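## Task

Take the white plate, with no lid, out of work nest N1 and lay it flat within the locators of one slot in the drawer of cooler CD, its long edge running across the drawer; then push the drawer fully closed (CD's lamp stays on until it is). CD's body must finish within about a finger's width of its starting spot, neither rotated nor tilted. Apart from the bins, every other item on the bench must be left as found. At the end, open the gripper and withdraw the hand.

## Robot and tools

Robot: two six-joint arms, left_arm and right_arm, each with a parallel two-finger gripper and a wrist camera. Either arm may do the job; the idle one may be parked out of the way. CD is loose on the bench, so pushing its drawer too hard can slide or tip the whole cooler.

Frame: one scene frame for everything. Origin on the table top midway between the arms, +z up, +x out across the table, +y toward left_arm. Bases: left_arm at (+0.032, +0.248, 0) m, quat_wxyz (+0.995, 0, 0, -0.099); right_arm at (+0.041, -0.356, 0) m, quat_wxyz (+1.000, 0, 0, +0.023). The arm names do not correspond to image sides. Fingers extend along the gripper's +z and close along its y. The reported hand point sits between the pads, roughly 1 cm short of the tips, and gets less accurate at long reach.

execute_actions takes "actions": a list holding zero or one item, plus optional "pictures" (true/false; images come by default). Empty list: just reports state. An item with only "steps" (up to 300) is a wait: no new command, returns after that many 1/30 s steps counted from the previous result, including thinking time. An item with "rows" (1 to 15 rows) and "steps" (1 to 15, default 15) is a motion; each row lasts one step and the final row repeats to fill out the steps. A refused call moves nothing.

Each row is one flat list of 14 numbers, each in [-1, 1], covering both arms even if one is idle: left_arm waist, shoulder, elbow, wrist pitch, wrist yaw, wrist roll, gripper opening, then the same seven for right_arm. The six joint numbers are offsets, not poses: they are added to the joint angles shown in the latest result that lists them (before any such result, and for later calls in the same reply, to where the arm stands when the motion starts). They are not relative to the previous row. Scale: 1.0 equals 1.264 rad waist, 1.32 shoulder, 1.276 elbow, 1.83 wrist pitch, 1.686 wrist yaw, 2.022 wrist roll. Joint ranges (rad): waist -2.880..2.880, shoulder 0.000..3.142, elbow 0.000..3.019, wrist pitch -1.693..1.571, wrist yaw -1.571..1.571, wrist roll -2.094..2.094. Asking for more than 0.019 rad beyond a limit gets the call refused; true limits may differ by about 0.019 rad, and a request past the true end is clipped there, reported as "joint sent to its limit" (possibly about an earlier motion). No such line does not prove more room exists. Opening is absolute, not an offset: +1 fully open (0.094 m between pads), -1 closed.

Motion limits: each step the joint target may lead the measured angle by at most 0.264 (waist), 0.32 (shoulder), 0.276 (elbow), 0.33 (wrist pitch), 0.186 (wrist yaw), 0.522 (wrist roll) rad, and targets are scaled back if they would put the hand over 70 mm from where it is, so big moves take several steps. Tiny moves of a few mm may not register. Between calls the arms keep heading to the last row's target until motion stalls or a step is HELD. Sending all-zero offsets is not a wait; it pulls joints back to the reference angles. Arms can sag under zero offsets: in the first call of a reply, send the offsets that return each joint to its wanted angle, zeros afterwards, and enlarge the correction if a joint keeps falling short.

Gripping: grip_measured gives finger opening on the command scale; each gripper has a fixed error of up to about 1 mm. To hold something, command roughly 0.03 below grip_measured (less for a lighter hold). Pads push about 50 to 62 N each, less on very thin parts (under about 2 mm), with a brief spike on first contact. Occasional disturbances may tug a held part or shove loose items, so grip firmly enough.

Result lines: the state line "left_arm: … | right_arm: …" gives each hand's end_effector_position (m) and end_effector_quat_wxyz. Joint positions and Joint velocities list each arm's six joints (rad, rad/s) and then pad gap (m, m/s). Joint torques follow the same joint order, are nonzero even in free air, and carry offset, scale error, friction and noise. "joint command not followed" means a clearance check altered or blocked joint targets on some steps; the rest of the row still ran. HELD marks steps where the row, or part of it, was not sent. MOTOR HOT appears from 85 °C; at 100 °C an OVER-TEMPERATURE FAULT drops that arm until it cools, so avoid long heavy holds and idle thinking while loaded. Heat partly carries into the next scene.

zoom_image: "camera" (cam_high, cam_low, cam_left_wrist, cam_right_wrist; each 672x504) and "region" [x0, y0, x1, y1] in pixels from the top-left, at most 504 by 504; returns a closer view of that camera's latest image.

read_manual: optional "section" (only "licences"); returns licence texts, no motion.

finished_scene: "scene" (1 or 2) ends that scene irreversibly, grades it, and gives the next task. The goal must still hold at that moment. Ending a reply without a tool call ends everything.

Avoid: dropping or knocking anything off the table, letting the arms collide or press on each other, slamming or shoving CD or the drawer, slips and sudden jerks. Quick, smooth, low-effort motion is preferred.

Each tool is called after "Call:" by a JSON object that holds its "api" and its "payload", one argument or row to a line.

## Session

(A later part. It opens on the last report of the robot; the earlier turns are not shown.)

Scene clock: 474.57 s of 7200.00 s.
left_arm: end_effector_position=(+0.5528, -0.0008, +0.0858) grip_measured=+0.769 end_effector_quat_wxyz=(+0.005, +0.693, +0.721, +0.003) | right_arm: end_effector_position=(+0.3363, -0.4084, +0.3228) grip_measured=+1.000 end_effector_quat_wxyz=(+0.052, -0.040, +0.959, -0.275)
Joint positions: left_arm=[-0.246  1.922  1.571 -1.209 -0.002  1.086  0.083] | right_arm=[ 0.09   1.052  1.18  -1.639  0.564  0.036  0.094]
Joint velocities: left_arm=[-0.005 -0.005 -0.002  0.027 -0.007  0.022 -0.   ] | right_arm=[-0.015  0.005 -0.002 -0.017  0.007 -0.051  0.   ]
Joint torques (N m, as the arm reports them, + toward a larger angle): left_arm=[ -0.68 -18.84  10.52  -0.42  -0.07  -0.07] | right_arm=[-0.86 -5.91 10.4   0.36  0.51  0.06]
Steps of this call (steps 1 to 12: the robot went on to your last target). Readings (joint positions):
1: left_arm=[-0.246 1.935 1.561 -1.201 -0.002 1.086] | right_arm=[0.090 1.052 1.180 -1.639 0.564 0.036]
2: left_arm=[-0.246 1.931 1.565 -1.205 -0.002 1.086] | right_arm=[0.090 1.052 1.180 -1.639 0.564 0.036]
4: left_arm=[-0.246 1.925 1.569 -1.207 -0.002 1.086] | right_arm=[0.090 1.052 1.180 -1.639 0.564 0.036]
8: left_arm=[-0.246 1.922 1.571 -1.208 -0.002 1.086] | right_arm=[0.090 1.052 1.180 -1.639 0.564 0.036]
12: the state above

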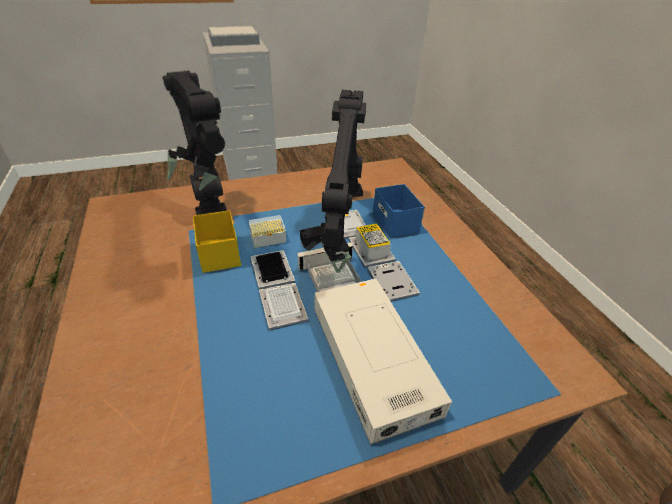

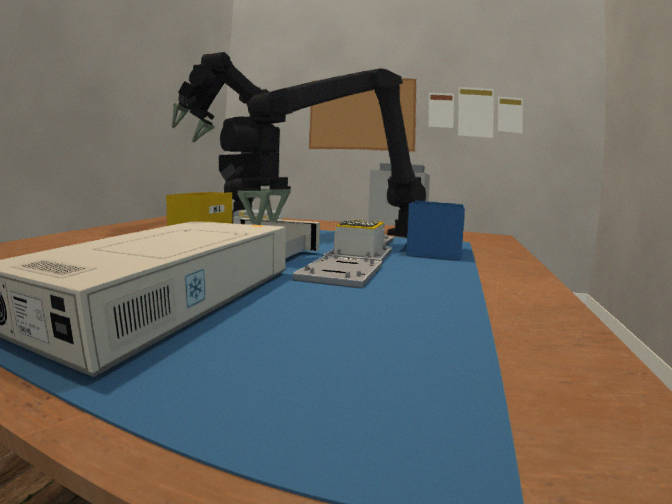

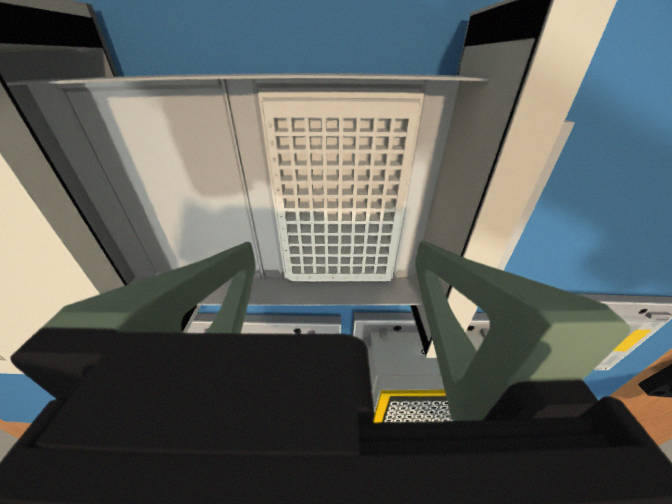

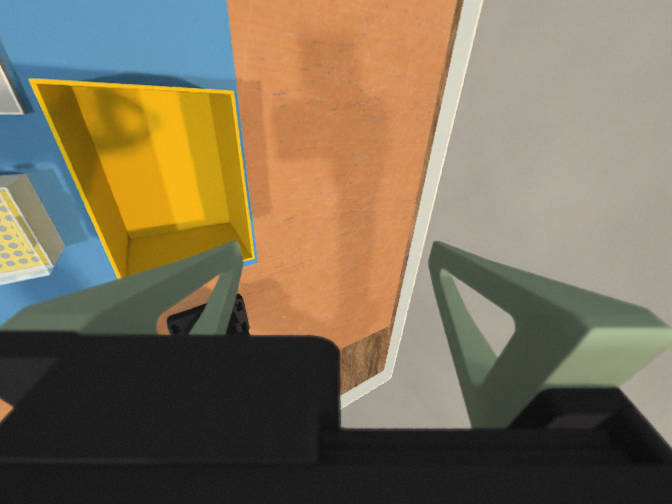

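Call:
{"api": "execute_actions", "payload": {
  "actions": [
    {"rows": [[-0.0072,-0.0084,0.03,-0.008,0,-0.008,0.65,0,0,0,0,0,0,1],[-0.0085,-0.012,0.02,-0.008,0,-0.0086,0.5,0,0,0,0,0,0,1],[-0.0102,-0.0167,0.005,-0.0086,0,-0.0095,0.35,0,0,0,0,0,0,1],[-0.0124,-0.0226,-0.0125,-0.0092,0,-0.0106,0.2,0,0,0,0,0,0,1],[-0.015,-0.0297,-0.0159,-0.0098,0,-0.012,0.05,0,0,0,0,0,0,1],[-0.0181,-0.038,-0.0206,-0.0106,0,-0.0136,-0.1,0,0,0,0,0,0,1],[-0.0211,-0.0462,-0.0263,-0.0114,0,-0.0152,-0.25,0,0,0,0,0,0,1],[-0.0246,-0.0557,-0.0332,-0.0122,0,-0.017,-0.4,0,0,0,0,0,0,1],[-0.0281,-0.0652,-0.0413,-0.0131,0,-0.0188,-0.55,0,0,0,0,0,0,1],[-0.0316,-0.0746,-0.0517,-0.014,0,-0.0206,-0.7,0,0,0,0,0,0,1],[-0.0355,-0.0852,-0.0632,-0.015,0,-0.0227,-0.8,0,0,0,0,0,0,1],[-0.039,-0.0947,-0.0747,-0.0158,0,-0.0245,-0.88,0,0,0,0,0,0,1],[-0.0424,-0.1042,-0.0862,-0.0167,0,-0.0263,-0.94,0,0,0,0,0,0,1],[-0.0464,-0.1148,-0.0977,-0.0177,0,-0.0284,-1,0,0,0,0,0,0,1],[-0.0498,-0.1242,-0.1093,-0.0186,0,-0.0302,-1,0,0,0,0,0,0,1]], "steps": 15}
  ],
  "pictures": false
}}

Call:
{"api": "execute_actions", "payload": {
  "actions": [
    {"rows": [[-0.0258,-0.0617,-0.0575,0.0044,0,-0.0165,-1,0,0,0,0,0,0,1],[-0.0325,-0.0726,-0.0751,0.0089,0,-0.0207,-1,0,0,0,0,0,0,1],[-0.0393,-0.0835,-0.0927,0.0133,0,-0.0249,-1,0,0,0,0,0,0,1],[-0.046,-0.0944,-0.1102,0.0177,0,-0.0291,-1,0,0,0,0,0,0,1],[-0.0528,-0.1053,-0.1278,0.0221,0,-0.0333,-1,0,0,0,0,0,0,1],[-0.0588,-0.115,-0.1434,0.0261,0,-0.037,-1,0,0,0,0,0,0,1],[-0.0648,-0.1247,-0.159,0.03,0,-0.0407,-1,0,0,0,0,0,0,1],[-0.0708,-0.1344,-0.1746,0.0339,0,-0.0444,-1,0,0,0,0,0,0,1],[-0.0761,-0.1429,-0.1883,0.0374,0,-0.0477,-1,0,0,0,0,0,0,1],[-0.0806,-0.1502,-0.2,0.0403,0,-0.0505,-1,0,0,0,0,0,0,1],[-0.0851,-0.1574,-0.2117,0.0433,0,-0.0533,-1,0,0,0,0,0,0,1],[-0.0881,-0.1623,-0.2195,0.0452,0,-0.0551,-1,0,0,0,0,0,0,1],[-0.0911,-0.1671,-0.2273,0.0472,0,-0.057,-1,0,0,0,0,0,0,1],[-0.093,-0.1702,-0.2322,0.0484,0,-0.0582,-1,0,0,0,0,0,0,1],[-0.0941,-0.172,-0.2351,0.0492,0,-0.0589,-1,0,0,0,0,0,0,1]], "steps": 15}
  ],
  "pictures": false
}}

Call:
{"api": "execute_actions", "payload": {
  "actions": [
    {"steps": 15}
  ]
}}

Scene clock: 541.57 s of 7200.00 s.
left_arm: end_effector_position=(+0.5086, -0.0063, +0.1219) grip_measured=-0.976 end_effector_quat_wxyz=(+0.014, +0.697, +0.717, +0.005) | right_arm: end_effector_position=(+0.3363, -0.4084, +0.3228) grip_measured=+1.000 end_effector_quat_wxyz=(+0.052, -0.040, +0.959, -0.275)
Joint positions: left_arm=[-0.29   1.788  1.474 -1.227 -0.002  1.055  0.001] | right_arm=[ 0.09   1.052  1.18  -1.639  0.564  0.036  0.094]
Joint velocities: left_arm=[-0.19  -0.493 -0.388 -0.051 -0.037 -0.154 -0.011] | right_arm=[-0.024 -0.005 -0.007 -0.012 -0.051  0.037  0.   ]
Joint torques (N m, as the arm reports them, + toward a larger angle): left_arm=[ -1.26 -16.93   6.09  -0.46  -0.06  -0.26] | right_arm=[-0.69 -5.9  10.41  0.34  0.51  0.06]
Steps of this call (steps 1 to 30: the robot went on to your last target; steps 31 to 90: nothing new was sent; then 63.50 s passed at rest; steps 91 to 105: all 15 steps of this action). Readings (joint positions):
91: left_arm=[-0.246 1.922 1.571 -1.209 -0.002 1.086] | right_arm=[0.090 1.052 1.180 -1.639 0.564 0.036]
92: left_arm=[-0.246 1.921 1.571 -1.210 -0.002 1.085] | right_arm=[0.090 1.052 1.180 -1.639 0.564 0.036]
94: left_arm=[-0.246 1.920 1.571 -1.212 -0.002 1.084] | right_arm=[0.090 1.052 1.180 -1.639 0.564 0.036]
98: left_arm=[-0.253 1.894 1.555 -1.215 -0.002 1.077] | right_arm=[0.090 1.052 1.180 -1.639 0.564 0.036]
105: the state above

Scene clock: 542.07 s of 7200.00 s.
left_arm: end_effector_position=(+0.4064, -0.0102, +0.1237) grip_measured=-0.982 end_effector_quat_wxyz=(+0.019, +0.707, +0.707, +0.004) | right_arm: end_effector_position=(+0.3363, -0.4084, +0.3228) grip_measured=+1.000 end_effector_quat_wxyz=(+0.052, -0.040, +0.959, -0.275)
Joint positions: left_arm=[-0.403  1.572  1.197 -1.158 -0.002  0.969  0.001] | right_arm=[ 0.09   1.052  1.18  -1.639  0.564  0.036  0.094]
Joint velocities: left_arm=[-0.063 -0.063 -0.252  0.056 -0.022 -0.125 -0.   ] | right_arm=[-0.005 -0.005 -0.002 -0.002 -0.037  0.022  0.   ]
Joint torques (N m, as the arm reports them, + toward a larger angle): left_arm=[ -0.36 -13.71   6.61   0.76  -0.06  -0.24] | right_arm=[-0.73 -5.87 10.44  0.37  0.51  0.06]
Steps of this call (steps 1 to 15: all 15 steps of this action). Readings (joint positions):
1: left_arm=[-0.297 1.769 1.457 -1.226 -0.002 1.051] | right_arm=[0.090 1.052 1.180 -1.639 0.564 0.036]
2: left_arm=[-0.304 1.748 1.435 -1.223 -0.002 1.047] | right_arm=[0.090 1.052 1.180 -1.639 0.564 0.036]
4: left_arm=[-0.320 1.702 1.387 -1.218 -0.002 1.036] | right_arm=[0.090 1.052 1.180 -1.639 0.564 0.036]
8: left_arm=[-0.359 1.627 1.303 -1.193 -0.002 1.010] | right_arm=[0.090 1.052 1.180 -1.639 0.564 0.036]
15: the state above

Scene clock: 542.57 s of 7200.00 s.
left_arm: end_effector_position=(+0.4032, -0.0094, +0.1198) grip_measured=-0.982 end_effector_quat_wxyz=(+0.017, +0.702, +0.712, +0.004) | right_arm: end_effector_position=(+0.3363, -0.4084, +0.3228) grip_measured=+1.000 end_effector_quat_wxyz=(+0.052, -0.040, +0.959, -0.275)
Joint positions: left_arm=[-0.406  1.57   1.184 -1.15  -0.002  0.952  0.001] | right_arm=[ 0.09   1.052  1.18  -1.639  0.564  0.036  0.094]
Joint velocities: left_arm=[-0.005  0.005 -0.002  0.007 -0.022 -0.066  0.   ] | right_arm=[ 0.005 -0.005  0.002 -0.012  0.007 -0.007  0.   ]
Joint torques (N m, as the arm reports them, + toward a larger angle): left_arm=[ -1.31 -13.76   6.48   0.66  -0.07  -0.23] | right_arm=[-0.79 -5.95 10.42  0.37  0.5   0.06]
Steps of this call (steps 1 to 15: the robot went on to your last target). Readings (joint positions):
1: left_arm=[-0.405 1.570 1.190 -1.157 -0.002 0.966] | right_arm=[0.090 1.052 1.180 -1.639 0.564 0.036]
2: left_arm=[-0.406 1.570 1.186 -1.156 -0.002 0.963] | right_arm=[0.090 1.052 1.180 -1.639 0.564 0.036]
4: left_arm=[-0.406 1.570 1.184 -1.154 -0.002 0.959] | right_arm=[0.090 1.052 1.180 -1.639 0.564 0.036]
8: left_arm=[-0.406 1.570 1.184 -1.151 -0.002 0.954] | right_arm=[0.090 1.052 1.180 -1.639 0.564 0.036]
15: the state above

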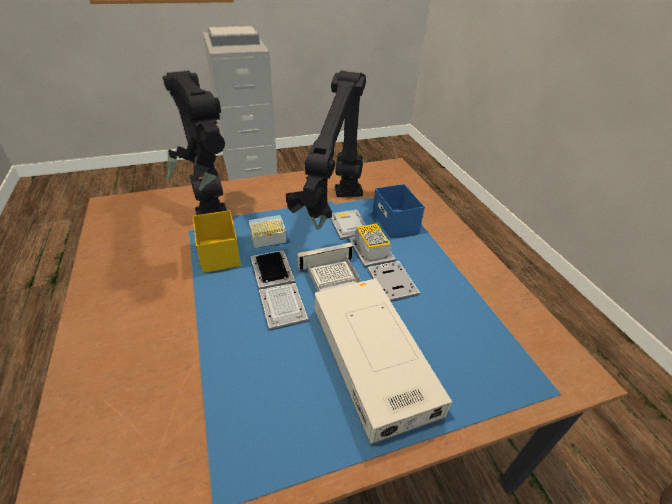

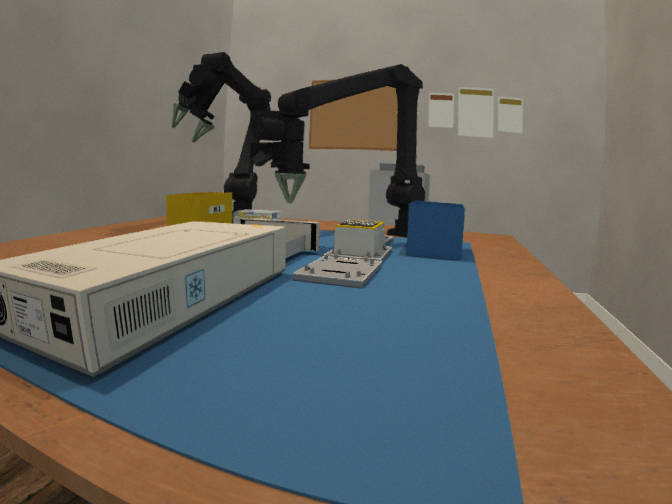

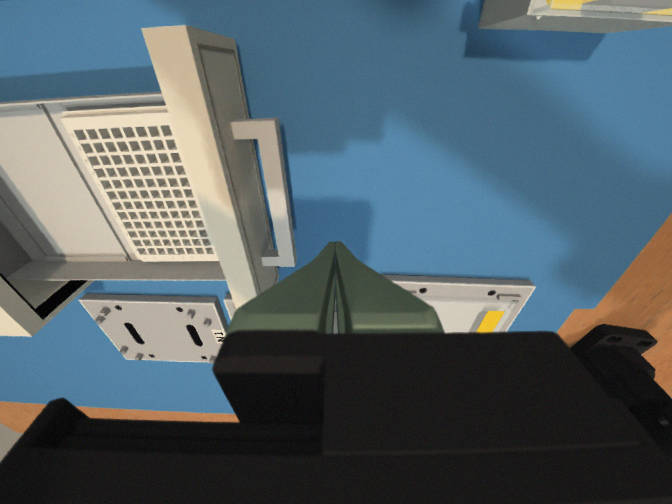

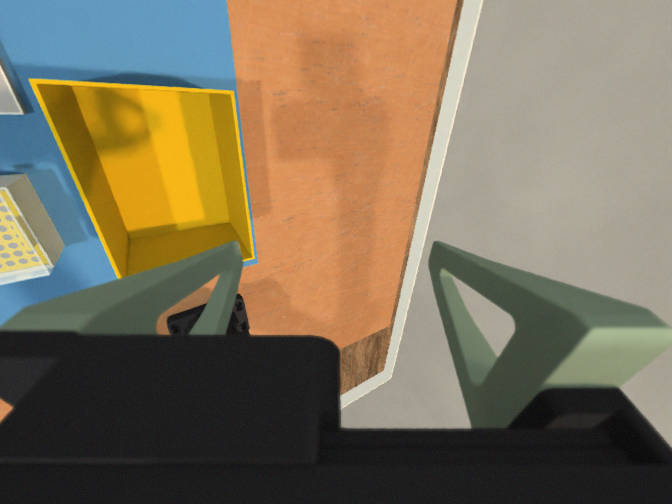

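Call:
{"api": "zoom_image", "payload": {
  "camera": "cam_high",
  "region": [285, 235, 385, 305]
}}

Call:
{"api": "zoom_image", "payload": {
  "camera": "cam_left_wrist",
  "region": [30, 20, 350, 310]
}}

Region (285, 235, 385, 305) of cam_high's 672x504 image, scaled by 5.040, with more detail than that image has; it fills the top 353 rows of this view, and the rest is white.

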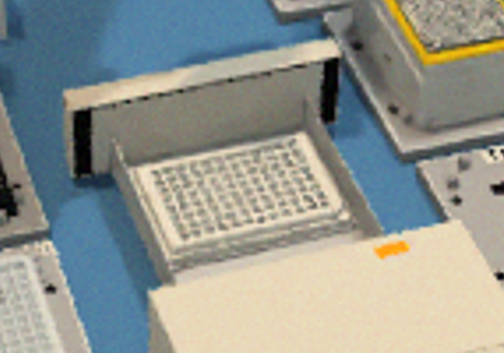

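Region (30, 20, 350, 310) of cam_left_wrist's 672x504 image, scaled by 1.575, with more detail than that image has; it fills the top 457 rows of this view, and the rest is white.

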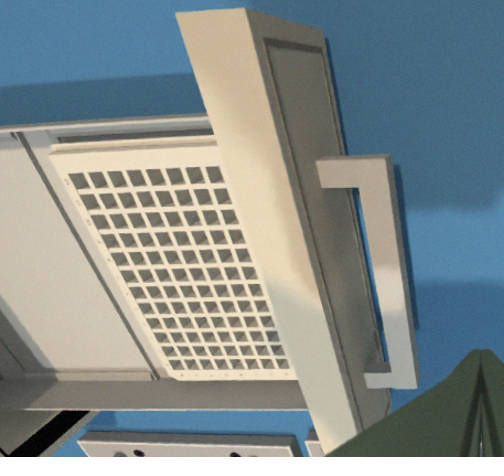

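Call:
{"api": "execute_actions", "payload": {
  "actions": [
    {"rows": [[0.0067,0.013,-0.0117,0.0103,0,0.0075,-1,0,0,0,0,0,0,1],[0.0074,0.0149,-0.0164,0.0168,0,0.0077,-1,0,0,0,0,0,0,1],[0.0084,0.0177,-0.0233,0.0265,0,0.0081,-1,0,0,0,0,0,0,1],[0.0096,0.0209,-0.0314,0.0378,0,0.0085,-1,0,0,0,0,0,0,1],[0.011,0.0246,-0.0407,0.0508,0,0.0089,-1,0,0,0,0,0,0,1],[0.0126,0.0288,-0.0512,0.0653,0,0.0094,-1,0,0,0,0,0,0,1],[0.0142,0.0329,-0.0616,0.0799,0,0.0099,-1,0,0,0,0,0,0,1],[0.0159,0.0375,-0.0732,0.0961,0,0.0104,-1,0,0,0,0,0,0,1],[0.0175,0.0417,-0.0836,0.1106,0,0.0109,-1,0,0,0,0,0,0,1],[0.019,0.0459,-0.0941,0.1252,0,0.0114,-1,0,0,0,0,0,0,1],[0.0204,0.0496,-0.1034,0.1381,0,0.0118,-1,0,0,0,0,0,0,1],[0.0216,0.0528,-0.1115,0.1494,0,0.0122,-1,0,0,0,0,0,0,1],[0.0227,0.0556,-0.1184,0.1591,0,0.0125,-1,0,0,0,0,0,0,1],[0.0234,0.0574,-0.1231,0.1656,0,0.0128,-1,0,0,0,0,0,0,1],[0.0237,0.0583,-0.1254,0.1689,0,0.0129,-1,0,0,0,0,0,0,1]], "steps": 15}
  ],
  "pictures": false
}}

Call:
{"api": "execute_actions", "payload": {
  "actions": [
    {"steps": 15}
  ]
}}

Scene clock: 582.10 s of 7200.00 s.
left_arm: end_effector_position=(+0.4116, -0.0040, +0.0480) grip_measured=-0.982 end_effector_quat_wxyz=(+0.050, +0.697, +0.715, +0.010) | right_arm: end_effector_position=(+0.3363, -0.4084, +0.3228) grip_measured=+1.000 end_effector_quat_wxyz=(+0.052, -0.040, +0.959, -0.275)
Joint positions: left_arm=[-0.386  1.632  1.044 -0.881 -0.002  0.96   0.001] | right_arm=[ 0.09   1.052  1.18  -1.639  0.564  0.036  0.094]
Joint velocities: left_arm=[ 0.044  0.181 -0.266  0.364  0.081  0.007 -0.001] | right_arm=[-0.005 -0.005  0.012 -0.012  0.066  0.066  0.   ]
Joint torques (N m, as the arm reports them, + toward a larger angle): left_arm=[ -0.47 -12.87   6.2    0.65  -0.06   0.12] | right_arm=[-0.83 -5.87 10.45  0.36  0.51  0.06]
Steps of this call (steps 1 to 15: the robot went on to your last target; steps 16 to 90: nothing new was sent; then 36.03 s passed at rest; steps 91 to 105: all 15 steps of this action). Readings (joint positions):
91: left_arm=[-0.406 1.570 1.184 -1.149 -0.002 0.951] | right_arm=[0.090 1.052 1.180 -1.639 0.564 0.036]
92: left_arm=[-0.406 1.570 1.183 -1.146 -0.002 0.952] | right_arm=[0.090 1.052 1.180 -1.639 0.564 0.036]
94: left_arm=[-0.406 1.570 1.177 -1.124 -0.002 0.952] | right_arm=[0.090 1.052 1.180 -1.639 0.564 0.036]
98: left_arm=[-0.402 1.578 1.136 -1.038 -0.002 0.954] | right_arm=[0.090 1.052 1.180 -1.639 0.564 0.036]
105: the state above

Scene clock: 582.60 s of 7200.00 s.
left_arm: end_effector_position=(+0.4108, -0.0020, +0.0378) grip_measured=-0.982 end_effector_quat_wxyz=(+0.049, +0.697, +0.716, +0.010) | right_arm: end_effector_position=(+0.3363, -0.4084, +0.3228) grip_measured=+1.000 end_effector_quat_wxyz=(+0.052, -0.040, +0.959, -0.275)
Joint positions: left_arm=[-0.383  1.645  1.029 -0.855 -0.002  0.962  0.001] | right_arm=[ 0.09   1.052  1.18  -1.639  0.564  0.036  0.094]
Joint velocities: left_arm=[-0.024  0.005 -0.007  0.017 -0.007  0.007 -0.   ] | right_arm=[-0.005 -0.015 -0.002 -0.007  0.037 -0.007  0.   ]
Joint torques (N m, as the arm reports them, + toward a larger angle): left_arm=[ -0.11 -13.52   6.01   0.83  -0.06   0.1 ] | right_arm=[-0.78 -5.9  10.43  0.36  0.51  0.06]
Steps of this call (steps 1 to 15: the robot went on to your last target). Readings (joint positions):
1: left_arm=[-0.384 1.638 1.037 -0.871 -0.002 0.960] | right_arm=[0.090 1.052 1.180 -1.639 0.564 0.036]
2: left_arm=[-0.383 1.643 1.032 -0.866 -0.002 0.961] | right_arm=[0.090 1.052 1.180 -1.639 0.564 0.036]
4: left_arm=[-0.383 1.645 1.029 -0.861 -0.002 0.961] | right_arm=[0.090 1.052 1.180 -1.639 0.564 0.036]
8: left_arm=[-0.383 1.645 1.029 -0.856 -0.002 0.962] | right_arm=[0.090 1.052 1.180 -1.639 0.564 0.036]
15: the state above

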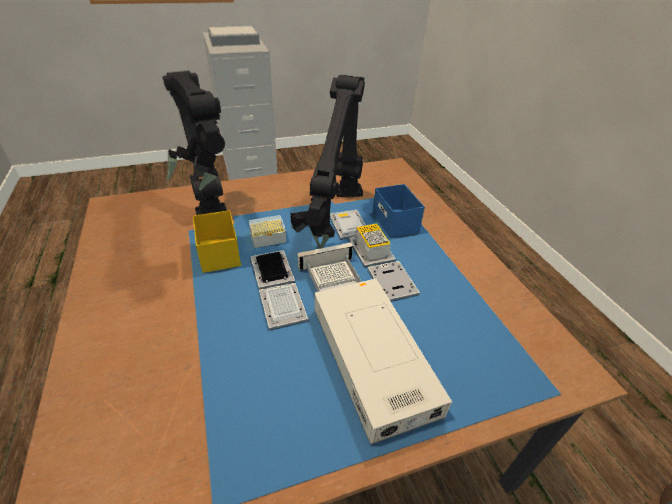

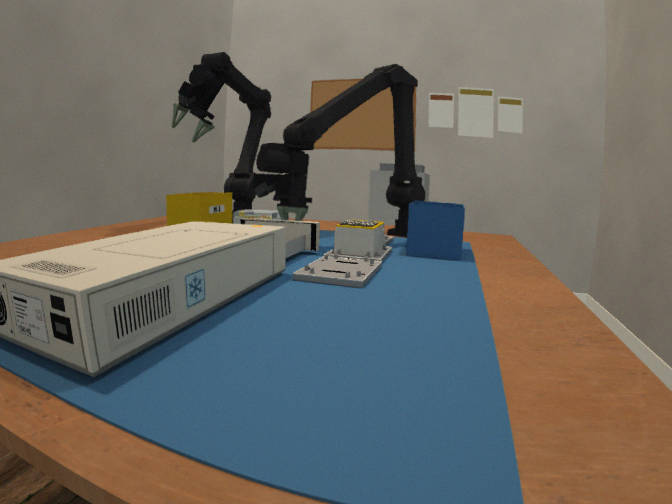

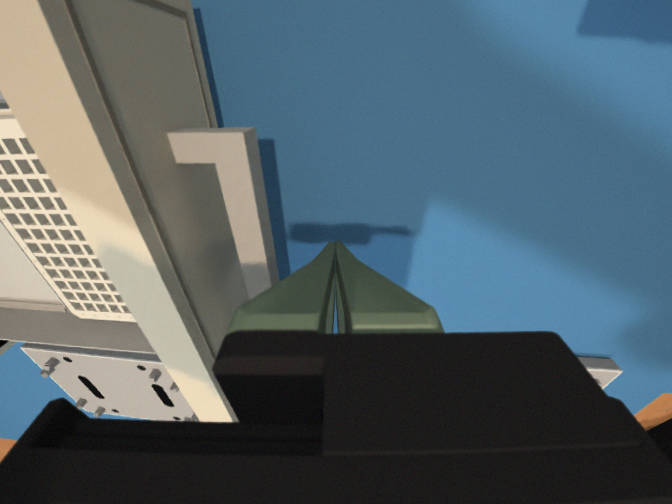

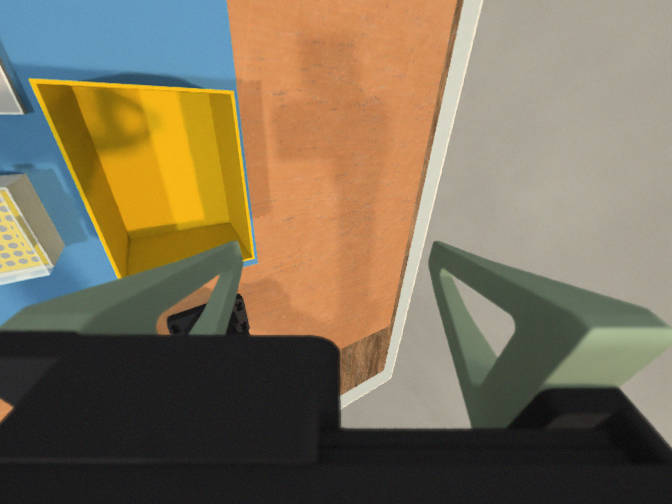

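Call:
{"api": "execute_actions", "payload": {
  "actions": [
    {"rows": [[0.0074,0.0089,0.03,-0.0059,0,0.0081,-1,0,0,0,0,0,0,1],[0.0087,0.0105,0.046,-0.0064,0,0.009,-1,0,0,0,0,0,0,1],[0.0102,0.0125,0.053,-0.0071,0,0.01,-1,0,0,0,0,0,0,1],[0.0121,0.0147,0.0576,-0.0079,0,0.0112,-1,0,0,0,0,0,0,1],[0.0139,0.017,0.0622,-0.0086,0,0.0124,-1,0,0,0,0,0,0,1],[0.0157,0.0193,0.0668,-0.0094,0,0.0136,-1,0,0,0,0,0,0,1],[0.0176,0.0216,0.0714,-0.0102,0,0.0149,-1,0,0,0,0,0,0,1],[0.0194,0.0239,0.076,-0.0109,0,0.0161,-1,0,0,0,0,0,0,1],[0.0212,0.0261,0.0806,-0.0117,0,0.0173,-1,0,0,0,0,0,0,1],[0.023,0.0284,0.0852,-0.0125,0,0.0185,-1,0,0,0,0,0,0,1],[0.0249,0.0307,0.0898,-0.0132,0,0.0197,-1,0,0,0,0,0,0,1],[0.0267,0.033,0.0945,-0.014,0,0.0209,-1,0,0,0,0,0,0,1],[0.0285,0.0353,0.0991,-0.0148,0,0.0221,-1,0,0,0,0,0,0,1],[0.0306,0.0379,0.1043,-0.0156,0,0.0235,-1,0,0,0,0,0,0,1],[0.0324,0.0402,0.1089,-0.0164,0,0.0247,-1,0,0,0,0,0,0,1]], "steps": 15}
  ],
  "pictures": false
}}

Call:
{"api": "execute_actions", "payload": {
  "actions": [
    {"steps": 15}
  ]
}}

Scene clock: 593.87 s of 7200.00 s.
left_arm: end_effector_position=(+0.4385, -0.0059, +0.0494) grip_measured=-0.982 end_effector_quat_wxyz=(+0.061, +0.696, +0.716, +0.013) | right_arm: end_effector_position=(+0.3363, -0.4084, +0.3228) grip_measured=+1.000 end_effector_quat_wxyz=(+0.052, -0.040, +0.959, -0.275)
Joint positions: left_arm=[-0.357  1.672  1.099 -0.873 -0.     0.986  0.001] | right_arm=[ 0.09   1.052  1.18  -1.639  0.564  0.036  0.094]
Joint velocities: left_arm=[ 0.044  0.103  0.115 -0.076 -0.037  0.11  -0.   ] | right_arm=[-0.005 -0.005 -0.007 -0.007 -0.037  0.066  0.   ]
Joint torques (N m, as the arm reports them, + toward a larger angle): left_arm=[ -0.03 -12.04  10.43   0.    -0.14   0.14] | right_arm=[-0.8  -5.91 10.43  0.37  0.5   0.05]
Steps of this call (steps 1 to 15: the robot went on to your last target; steps 16 to 90: nothing new was sent; then 7.77 s passed at rest; steps 91 to 105: all 15 steps of this action). Readings (joint positions):
91: left_arm=[-0.383 1.645 1.029 -0.855 -0.002 0.963] | right_arm=[0.090 1.052 1.180 -1.639 0.564 0.036]
92: left_arm=[-0.383 1.645 1.029 -0.855 -0.002 0.963] | right_arm=[0.090 1.052 1.180 -1.639 0.564 0.036]
94: left_arm=[-0.382 1.646 1.032 -0.856 -0.002 0.965] | right_arm=[0.090 1.052 1.180 -1.639 0.564 0.036]
98: left_arm=[-0.375 1.653 1.056 -0.861 -0.002 0.972] | right_arm=[0.090 1.052 1.180 -1.639 0.564 0.036]
105: the state above

Scene clock: 594.37 s of 7200.00 s.
left_arm: end_effector_position=(+0.4430, -0.0057, +0.0494) grip_measured=-0.982 end_effector_quat_wxyz=(+0.061, +0.697, +0.714, +0.014) | right_arm: end_effector_position=(+0.3363, -0.4084, +0.3228) grip_measured=+1.000 end_effector_quat_wxyz=(+0.052, -0.040, +0.959, -0.275)
Joint positions: left_arm=[-0.352  1.68   1.11  -0.875 -0.     0.996  0.001] | right_arm=[ 0.09   1.052  1.18  -1.639  0.564  0.036  0.094]
Joint velocities: left_arm=[-0.015 -0.024 -0.007 -0.007 -0.007 -0.051 -0.001] | right_arm=[-0.005 -0.005  0.002 -0.002  0.066 -0.037  0.   ]
Joint torques (N m, as the arm reports them, + toward a larger angle): left_arm=[  0.19 -12.72  10.2   -0.08  -0.14   0.1 ] | right_arm=[-0.82 -5.93 10.42  0.37  0.5   0.06]
Steps of this call (steps 1 to 15: the robot went on to your last target). Readings (joint positions):
1: left_arm=[-0.356 1.675 1.103 -0.874 -0.000 0.988] | right_arm=[0.090 1.052 1.180 -1.639 0.564 0.036]
2: left_arm=[-0.355 1.677 1.106 -0.875 -0.000 0.990] | right_arm=[0.090 1.052 1.180 -1.639 0.564 0.036]
4: left_arm=[-0.353 1.680 1.109 -0.875 -0.000 0.992] | right_arm=[0.090 1.052 1.180 -1.639 0.564 0.036]
8: left_arm=[-0.352 1.680 1.110 -0.875 -0.000 0.995] | right_arm=[0.090 1.052 1.180 -1.639 0.564 0.036]
15: the state above

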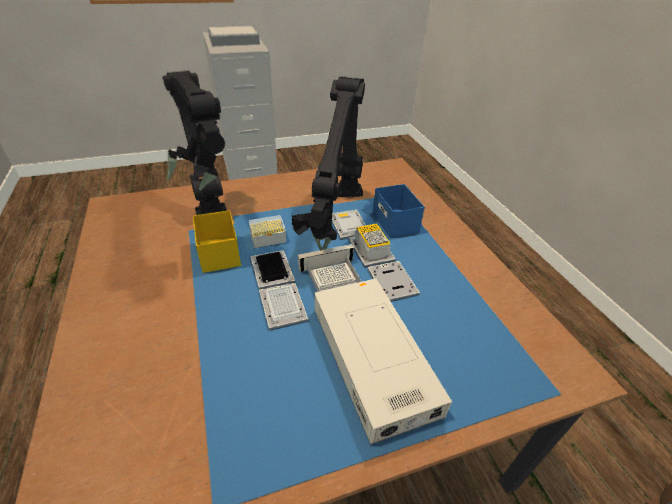

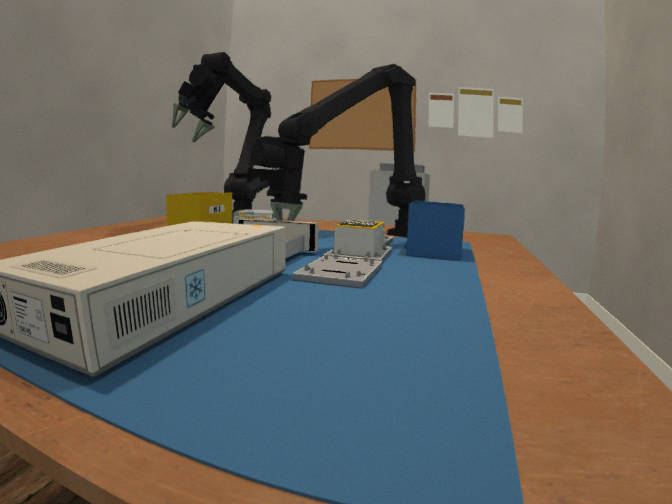

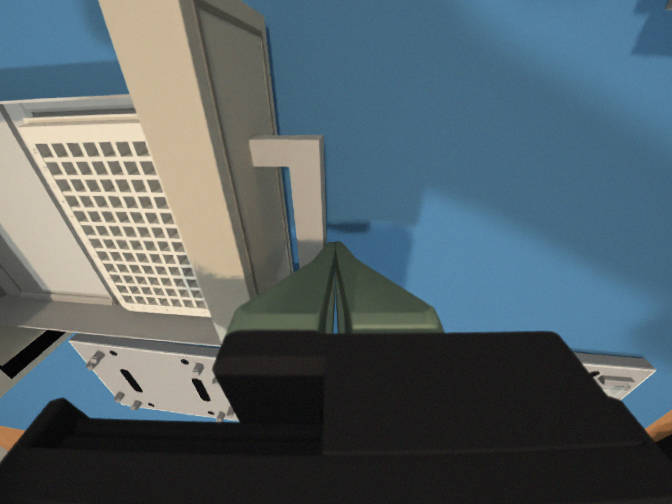

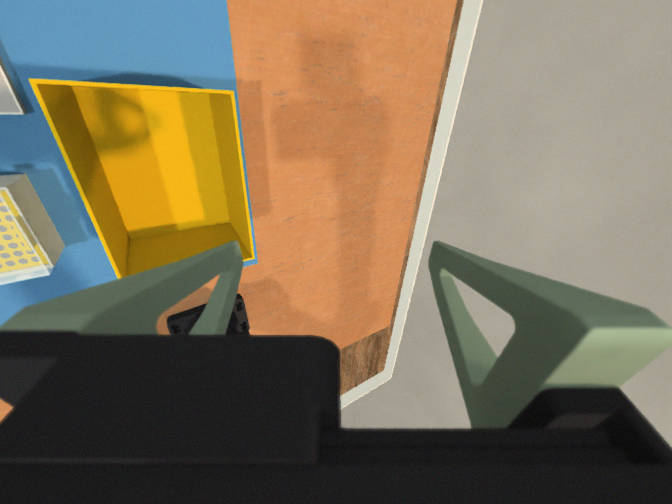

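Call:
{"api": "execute_actions", "payload": {
  "actions": [
    {"rows": [[0.0093,0.0187,0.049,-0.0062,0,0.0083,-1,0,0,0,0,0,0,1],[0.0112,0.0242,0.0538,-0.0071,0,0.0094,-1,0,0,0,0,0,0,1],[0.0135,0.0306,0.0597,-0.0082,0,0.0109,-1,0,0,0,0,0,0,1],[0.0163,0.037,0.0669,-0.0096,0,0.0126,-1,0,0,0,0,0,0,1],[0.0196,0.0444,0.0752,-0.0112,0,0.0146,-1,0,0,0,0,0,0,1],[0.0233,0.0517,0.0848,-0.013,0,0.0169,-1,0,0,0,0,0,0,1],[0.027,0.059,0.0943,-0.0149,0,0.0192,-1,0,0,0,0,0,0,1],[0.0313,0.0664,0.105,-0.0169,0,0.0218,-1,0,0,0,0,0,0,1],[0.0355,0.0737,0.1157,-0.019,0,0.0243,-1,0,0,0,0,0,0,1],[0.0392,0.081,0.1253,-0.0208,0,0.0266,-1,0,0,0,0,0,0,1],[0.0429,0.0874,0.1348,-0.0227,0,0.0289,-1,0,0,0,0,0,0,1],[0.0467,0.0929,0.1443,-0.0245,0,0.0312,-1,0,0,0,0,0,0,1],[0.0499,0.0975,0.1527,-0.0261,0,0.0332,-1,0,0,0,0,0,0,1],[0.0527,0.1012,0.1598,-0.0275,0,0.035,-1,0,0,0,0,0,0,1],[0.0546,0.103,0.1646,-0.0284,0,0.0361,-1,0,0,0,0,0,0,1]], "steps": 15}
  ],
  "pictures": false
}}

Call:
{"api": "execute_actions", "payload": {
  "actions": [
    {"steps": 15}
  ]
}}

Scene clock: 606.57 s of 7200.00 s.
left_arm: end_effector_position=(+0.4919, -0.0057, +0.0416) grip_measured=-0.982 end_effector_quat_wxyz=(+0.054, +0.695, +0.717, +0.015) | right_arm: end_effector_position=(+0.3363, -0.4084, +0.3228) grip_measured=+1.000 end_effector_quat_wxyz=(+0.052, -0.040, +0.959, -0.275)
Joint positions: left_arm=[-0.303  1.794  1.247 -0.912  0.     1.037  0.001] | right_arm=[ 0.09   1.052  1.18  -1.639  0.564  0.036  0.094]
Joint velocities: left_arm=[ 0.161  0.181  0.3   -0.051  0.051  0.168 -0.   ] | right_arm=[-0.005  0.005  0.017 -0.002  0.081  0.007  0.   ]
Joint torques (N m, as the arm reports them, + toward a larger angle): left_arm=[ -0.1  -15.23  10.09  -0.3   -0.09   0.1 ] | right_arm=[-0.75 -5.93 10.4   0.36  0.51  0.05]
Steps of this call (steps 1 to 15: the robot went on to your last target; steps 16 to 90: nothing new was sent; then 8.70 s passed at rest; steps 91 to 105: all 15 steps of this action). Readings (joint positions):
91: left_arm=[-0.352 1.680 1.110 -0.875 -0.000 0.997] | right_arm=[0.090 1.052 1.180 -1.639 0.564 0.036]
92: left_arm=[-0.352 1.681 1.111 -0.876 -0.000 0.997] | right_arm=[0.090 1.052 1.180 -1.639 0.564 0.036]
94: left_arm=[-0.351 1.689 1.119 -0.882 -0.000 0.999] | right_arm=[0.090 1.052 1.180 -1.639 0.564 0.036]
98: left_arm=[-0.342 1.724 1.156 -0.897 -0.000 1.009] | right_arm=[0.090 1.052 1.180 -1.639 0.564 0.036]
105: the state above

Scene clock: 607.07 s of 7200.00 s.
left_arm: end_effector_position=(+0.5034, -0.0009, +0.0447) grip_measured=-0.982 end_effector_quat_wxyz=(+0.058, +0.694, +0.718, +0.017) | right_arm: end_effector_position=(+0.3363, -0.4084, +0.3228) grip_measured=+1.000 end_effector_quat_wxyz=(+0.052, -0.040, +0.959, -0.275)
Joint positions: left_arm=[-0.285  1.802  1.267 -0.914  0.     1.053  0.001] | right_arm=[ 0.09   1.052  1.18  -1.639  0.564  0.036  0.094]
Joint velocities: left_arm=[-0.005 -0.015 -0.007 -0.007 -0.051  0.022  0.   ] | right_arm=[-0.005 -0.005  0.007 -0.002 -0.037  0.037  0.   ]
Joint torques (N m, as the arm reports them, + toward a larger angle): left_arm=[ -0.55 -15.13  10.03  -0.24  -0.07   0.11] | right_arm=[-0.82 -5.85 10.41  0.36  0.5   0.06]
Steps of this call (steps 1 to 15: the robot went on to your last target). Readings (joint positions):
1: left_arm=[-0.298 1.799 1.255 -0.913 0.000 1.040] | right_arm=[0.090 1.052 1.180 -1.639 0.564 0.036]
2: left_arm=[-0.293 1.802 1.262 -0.913 0.000 1.043] | right_arm=[0.090 1.052 1.180 -1.639 0.564 0.036]
4: left_arm=[-0.286 1.802 1.266 -0.913 0.000 1.046] | right_arm=[0.090 1.052 1.180 -1.639 0.564 0.036]
8: left_arm=[-0.285 1.802 1.267 -0.914 0.000 1.051] | right_arm=[0.090 1.052 1.180 -1.639 0.564 0.036]
15: the state above

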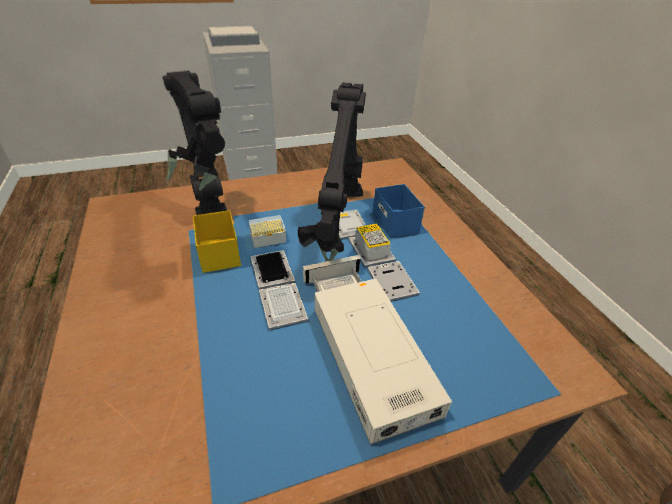

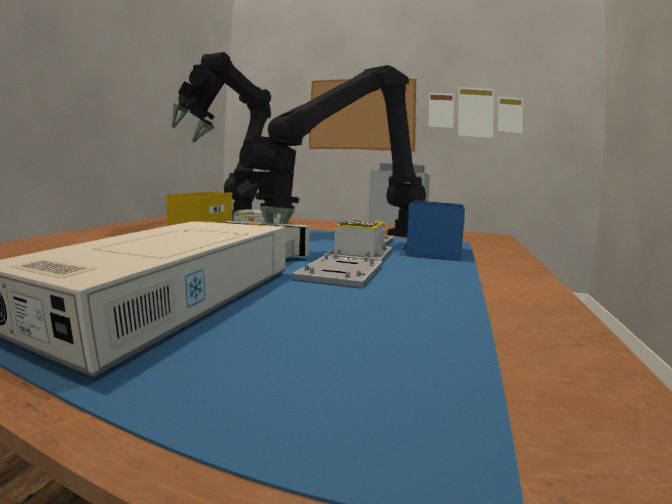

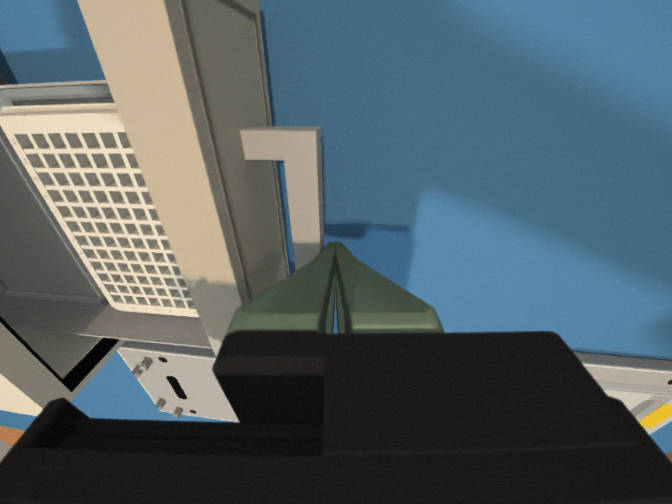

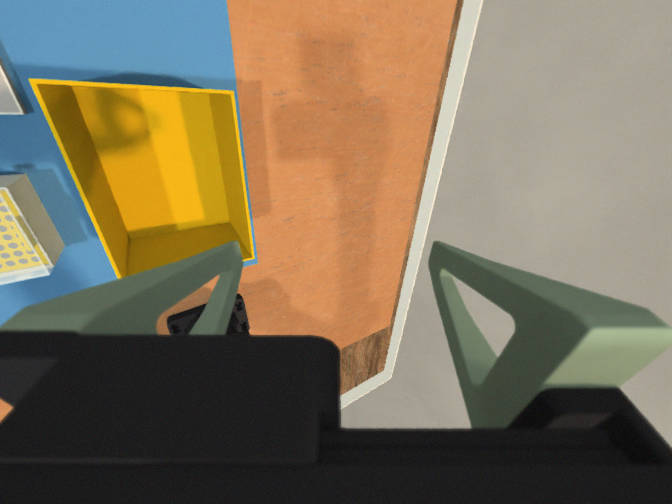

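Call:
{"api": "execute_actions", "payload": {
  "actions": [
    {"rows": [[0.0065,0.0186,0.0473,-0.0076,0,0.0082,-1,0,0,0,0,0,0,1],[0.0079,0.024,0.0529,-0.009,0,0.0092,-1,0,0,0,0,0,0,1],[0.0095,0.0303,0.0598,-0.0108,0,0.0104,-1,0,0,0,0,0,0,1],[0.0115,0.0366,0.0682,-0.013,0,0.012,-1,0,0,0,0,0,0,1],[0.0138,0.0438,0.078,-0.0154,0,0.0137,-1,0,0,0,0,0,0,1],[0.0165,0.051,0.0891,-0.0183,0,0.0157,-1,0,0,0,0,0,0,1],[0.0192,0.0582,0.1003,-0.0211,0,0.0178,-1,0,0,0,0,0,0,1],[0.0222,0.0655,0.1129,-0.0243,0,0.02,-1,0,0,0,0,0,0,1],[0.0251,0.0727,0.1254,-0.0275,0,0.0223,-1,0,0,0,0,0,0,1],[0.0278,0.0799,0.1366,-0.0304,0,0.0243,-1,0,0,0,0,0,0,1],[0.0305,0.0862,0.1477,-0.0332,0,0.0263,-1,0,0,0,0,0,0,1],[0.0331,0.0916,0.1589,-0.036,0,0.0284,-1,0,0,0,0,0,0,1],[0.0354,0.0961,0.1687,-0.0385,0,0.0301,-1,0,0,0,0,0,0,1],[0.0374,0.0997,0.177,-0.0407,0,0.0316,-1,0,0,0,0,0,0,1],[0.0388,0.1015,0.1826,-0.0421,0,0.0326,-1,0,0,0,0,0,0,1]], "steps": 15}
  ],
  "pictures": false
}}

Call:
{"api": "execute_actions", "payload": {
  "actions": [
    {"steps": 15}
  ]
}}

Scene clock: 615.33 s of 7200.00 s.
left_arm: end_effector_position=(+0.5491, -0.0045, +0.0399) grip_measured=-0.982 end_effector_quat_wxyz=(+0.050, +0.695, +0.717, +0.016) | right_arm: end_effector_position=(+0.3363, -0.4084, +0.3228) grip_measured=+1.000 end_effector_quat_wxyz=(+0.052, -0.040, +0.959, -0.275)
Joint positions: left_arm=[-0.254  1.913  1.422 -0.974  0.     1.089  0.001] | right_arm=[ 0.09   1.052  1.18  -1.639  0.564  0.036  0.094]
Joint velocities: left_arm=[ 0.112  0.19   0.335 -0.09  -0.081  0.051 -0.001] | right_arm=[ 0.005  0.005  0.002 -0.002 -0.037 -0.007  0.   ]
Joint torques (N m, as the arm reports them, + toward a larger angle): left_arm=[  0.09 -16.78  10.45  -0.2   -0.06   0.11] | right_arm=[-0.77 -5.88 10.41  0.36  0.51  0.06]
Steps of this call (steps 1 to 15: the robot went on to your last target; steps 16 to 90: nothing new was sent; then 4.77 s passed at rest; steps 91 to 105: all 15 steps of this action). Readings (joint positions):
91: left_arm=[-0.285 1.802 1.267 -0.914 0.000 1.054] | right_arm=[0.090 1.052 1.180 -1.639 0.564 0.036]
92: left_arm=[-0.285 1.804 1.268 -0.915 0.000 1.054] | right_arm=[0.090 1.052 1.180 -1.639 0.564 0.036]
94: left_arm=[-0.284 1.810 1.277 -0.924 0.000 1.056] | right_arm=[0.090 1.052 1.180 -1.639 0.564 0.036]
98: left_arm=[-0.281 1.843 1.318 -0.947 0.000 1.064] | right_arm=[0.090 1.052 1.180 -1.639 0.564 0.036]
105: the state above

Scene clock: 615.83 s of 7200.00 s.
left_arm: end_effector_position=(+0.5601, -0.0002, +0.0436) grip_measured=-0.982 end_effector_quat_wxyz=(+0.055, +0.695, +0.717, +0.019) | right_arm: end_effector_position=(+0.3363, -0.4084, +0.3228) grip_measured=+1.000 end_effector_quat_wxyz=(+0.052, -0.040, +0.959, -0.275)
Joint positions: left_arm=[-0.239  1.921  1.445 -0.979  0.     1.103  0.001] | right_arm=[ 0.09   1.052  1.18  -1.639  0.564  0.036  0.094]
Joint velocities: left_arm=[-0.005  0.005 -0.002  0.007  0.007 -0.022 -0.   ] | right_arm=[-0.015 -0.024  0.012  0.002 -0.066 -0.022  0.   ]
Joint torques (N m, as the arm reports them, + toward a larger angle): left_arm=[ -0.54 -16.89  10.3   -0.23  -0.06   0.11] | right_arm=[-0.84 -5.97 10.41  0.37  0.5   0.06]
Steps of this call (steps 1 to 15: the robot went on to your last target). Readings (joint positions):
1: left_arm=[-0.249 1.918 1.432 -0.976 0.000 1.091] | right_arm=[0.090 1.052 1.180 -1.639 0.564 0.036]
2: left_arm=[-0.246 1.921 1.439 -0.976 0.000 1.093] | right_arm=[0.090 1.052 1.180 -1.639 0.564 0.036]
4: left_arm=[-0.240 1.921 1.444 -0.976 0.000 1.097] | right_arm=[0.090 1.052 1.180 -1.639 0.564 0.036]
8: left_arm=[-0.239 1.921 1.445 -0.979 0.000 1.101] | right_arm=[0.090 1.052 1.180 -1.639 0.564 0.036]
15: the state above

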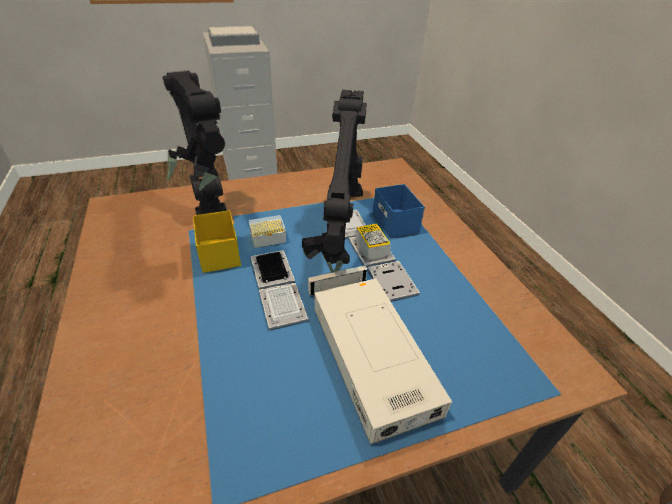

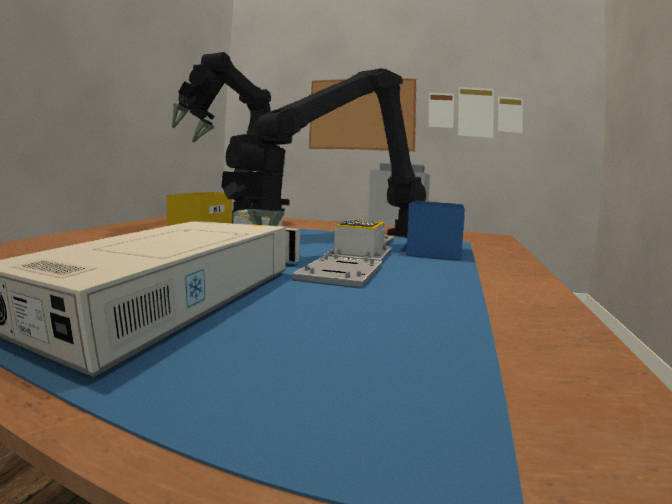

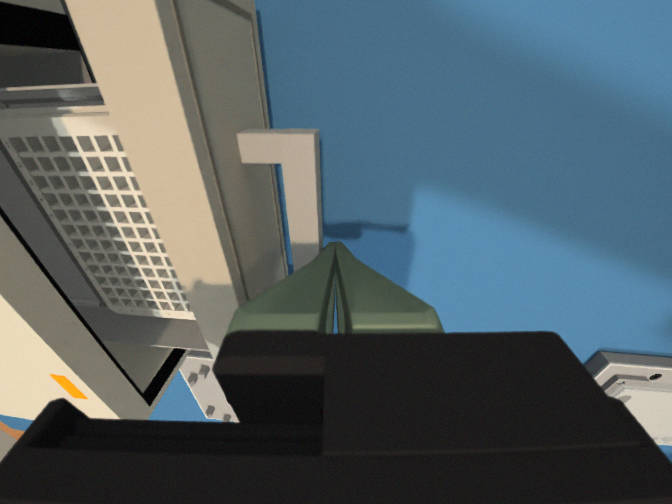

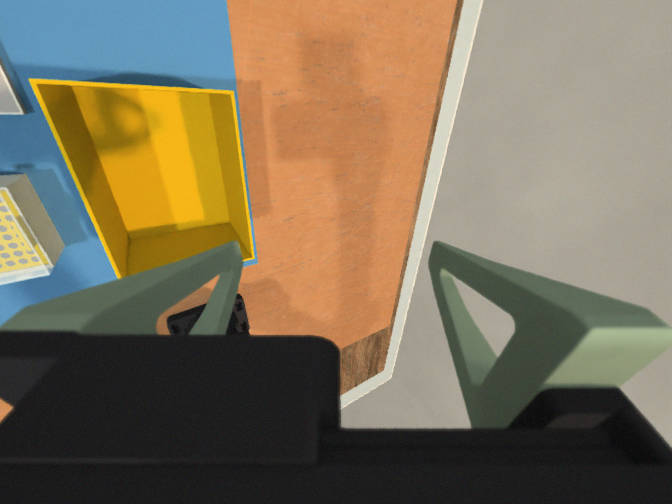

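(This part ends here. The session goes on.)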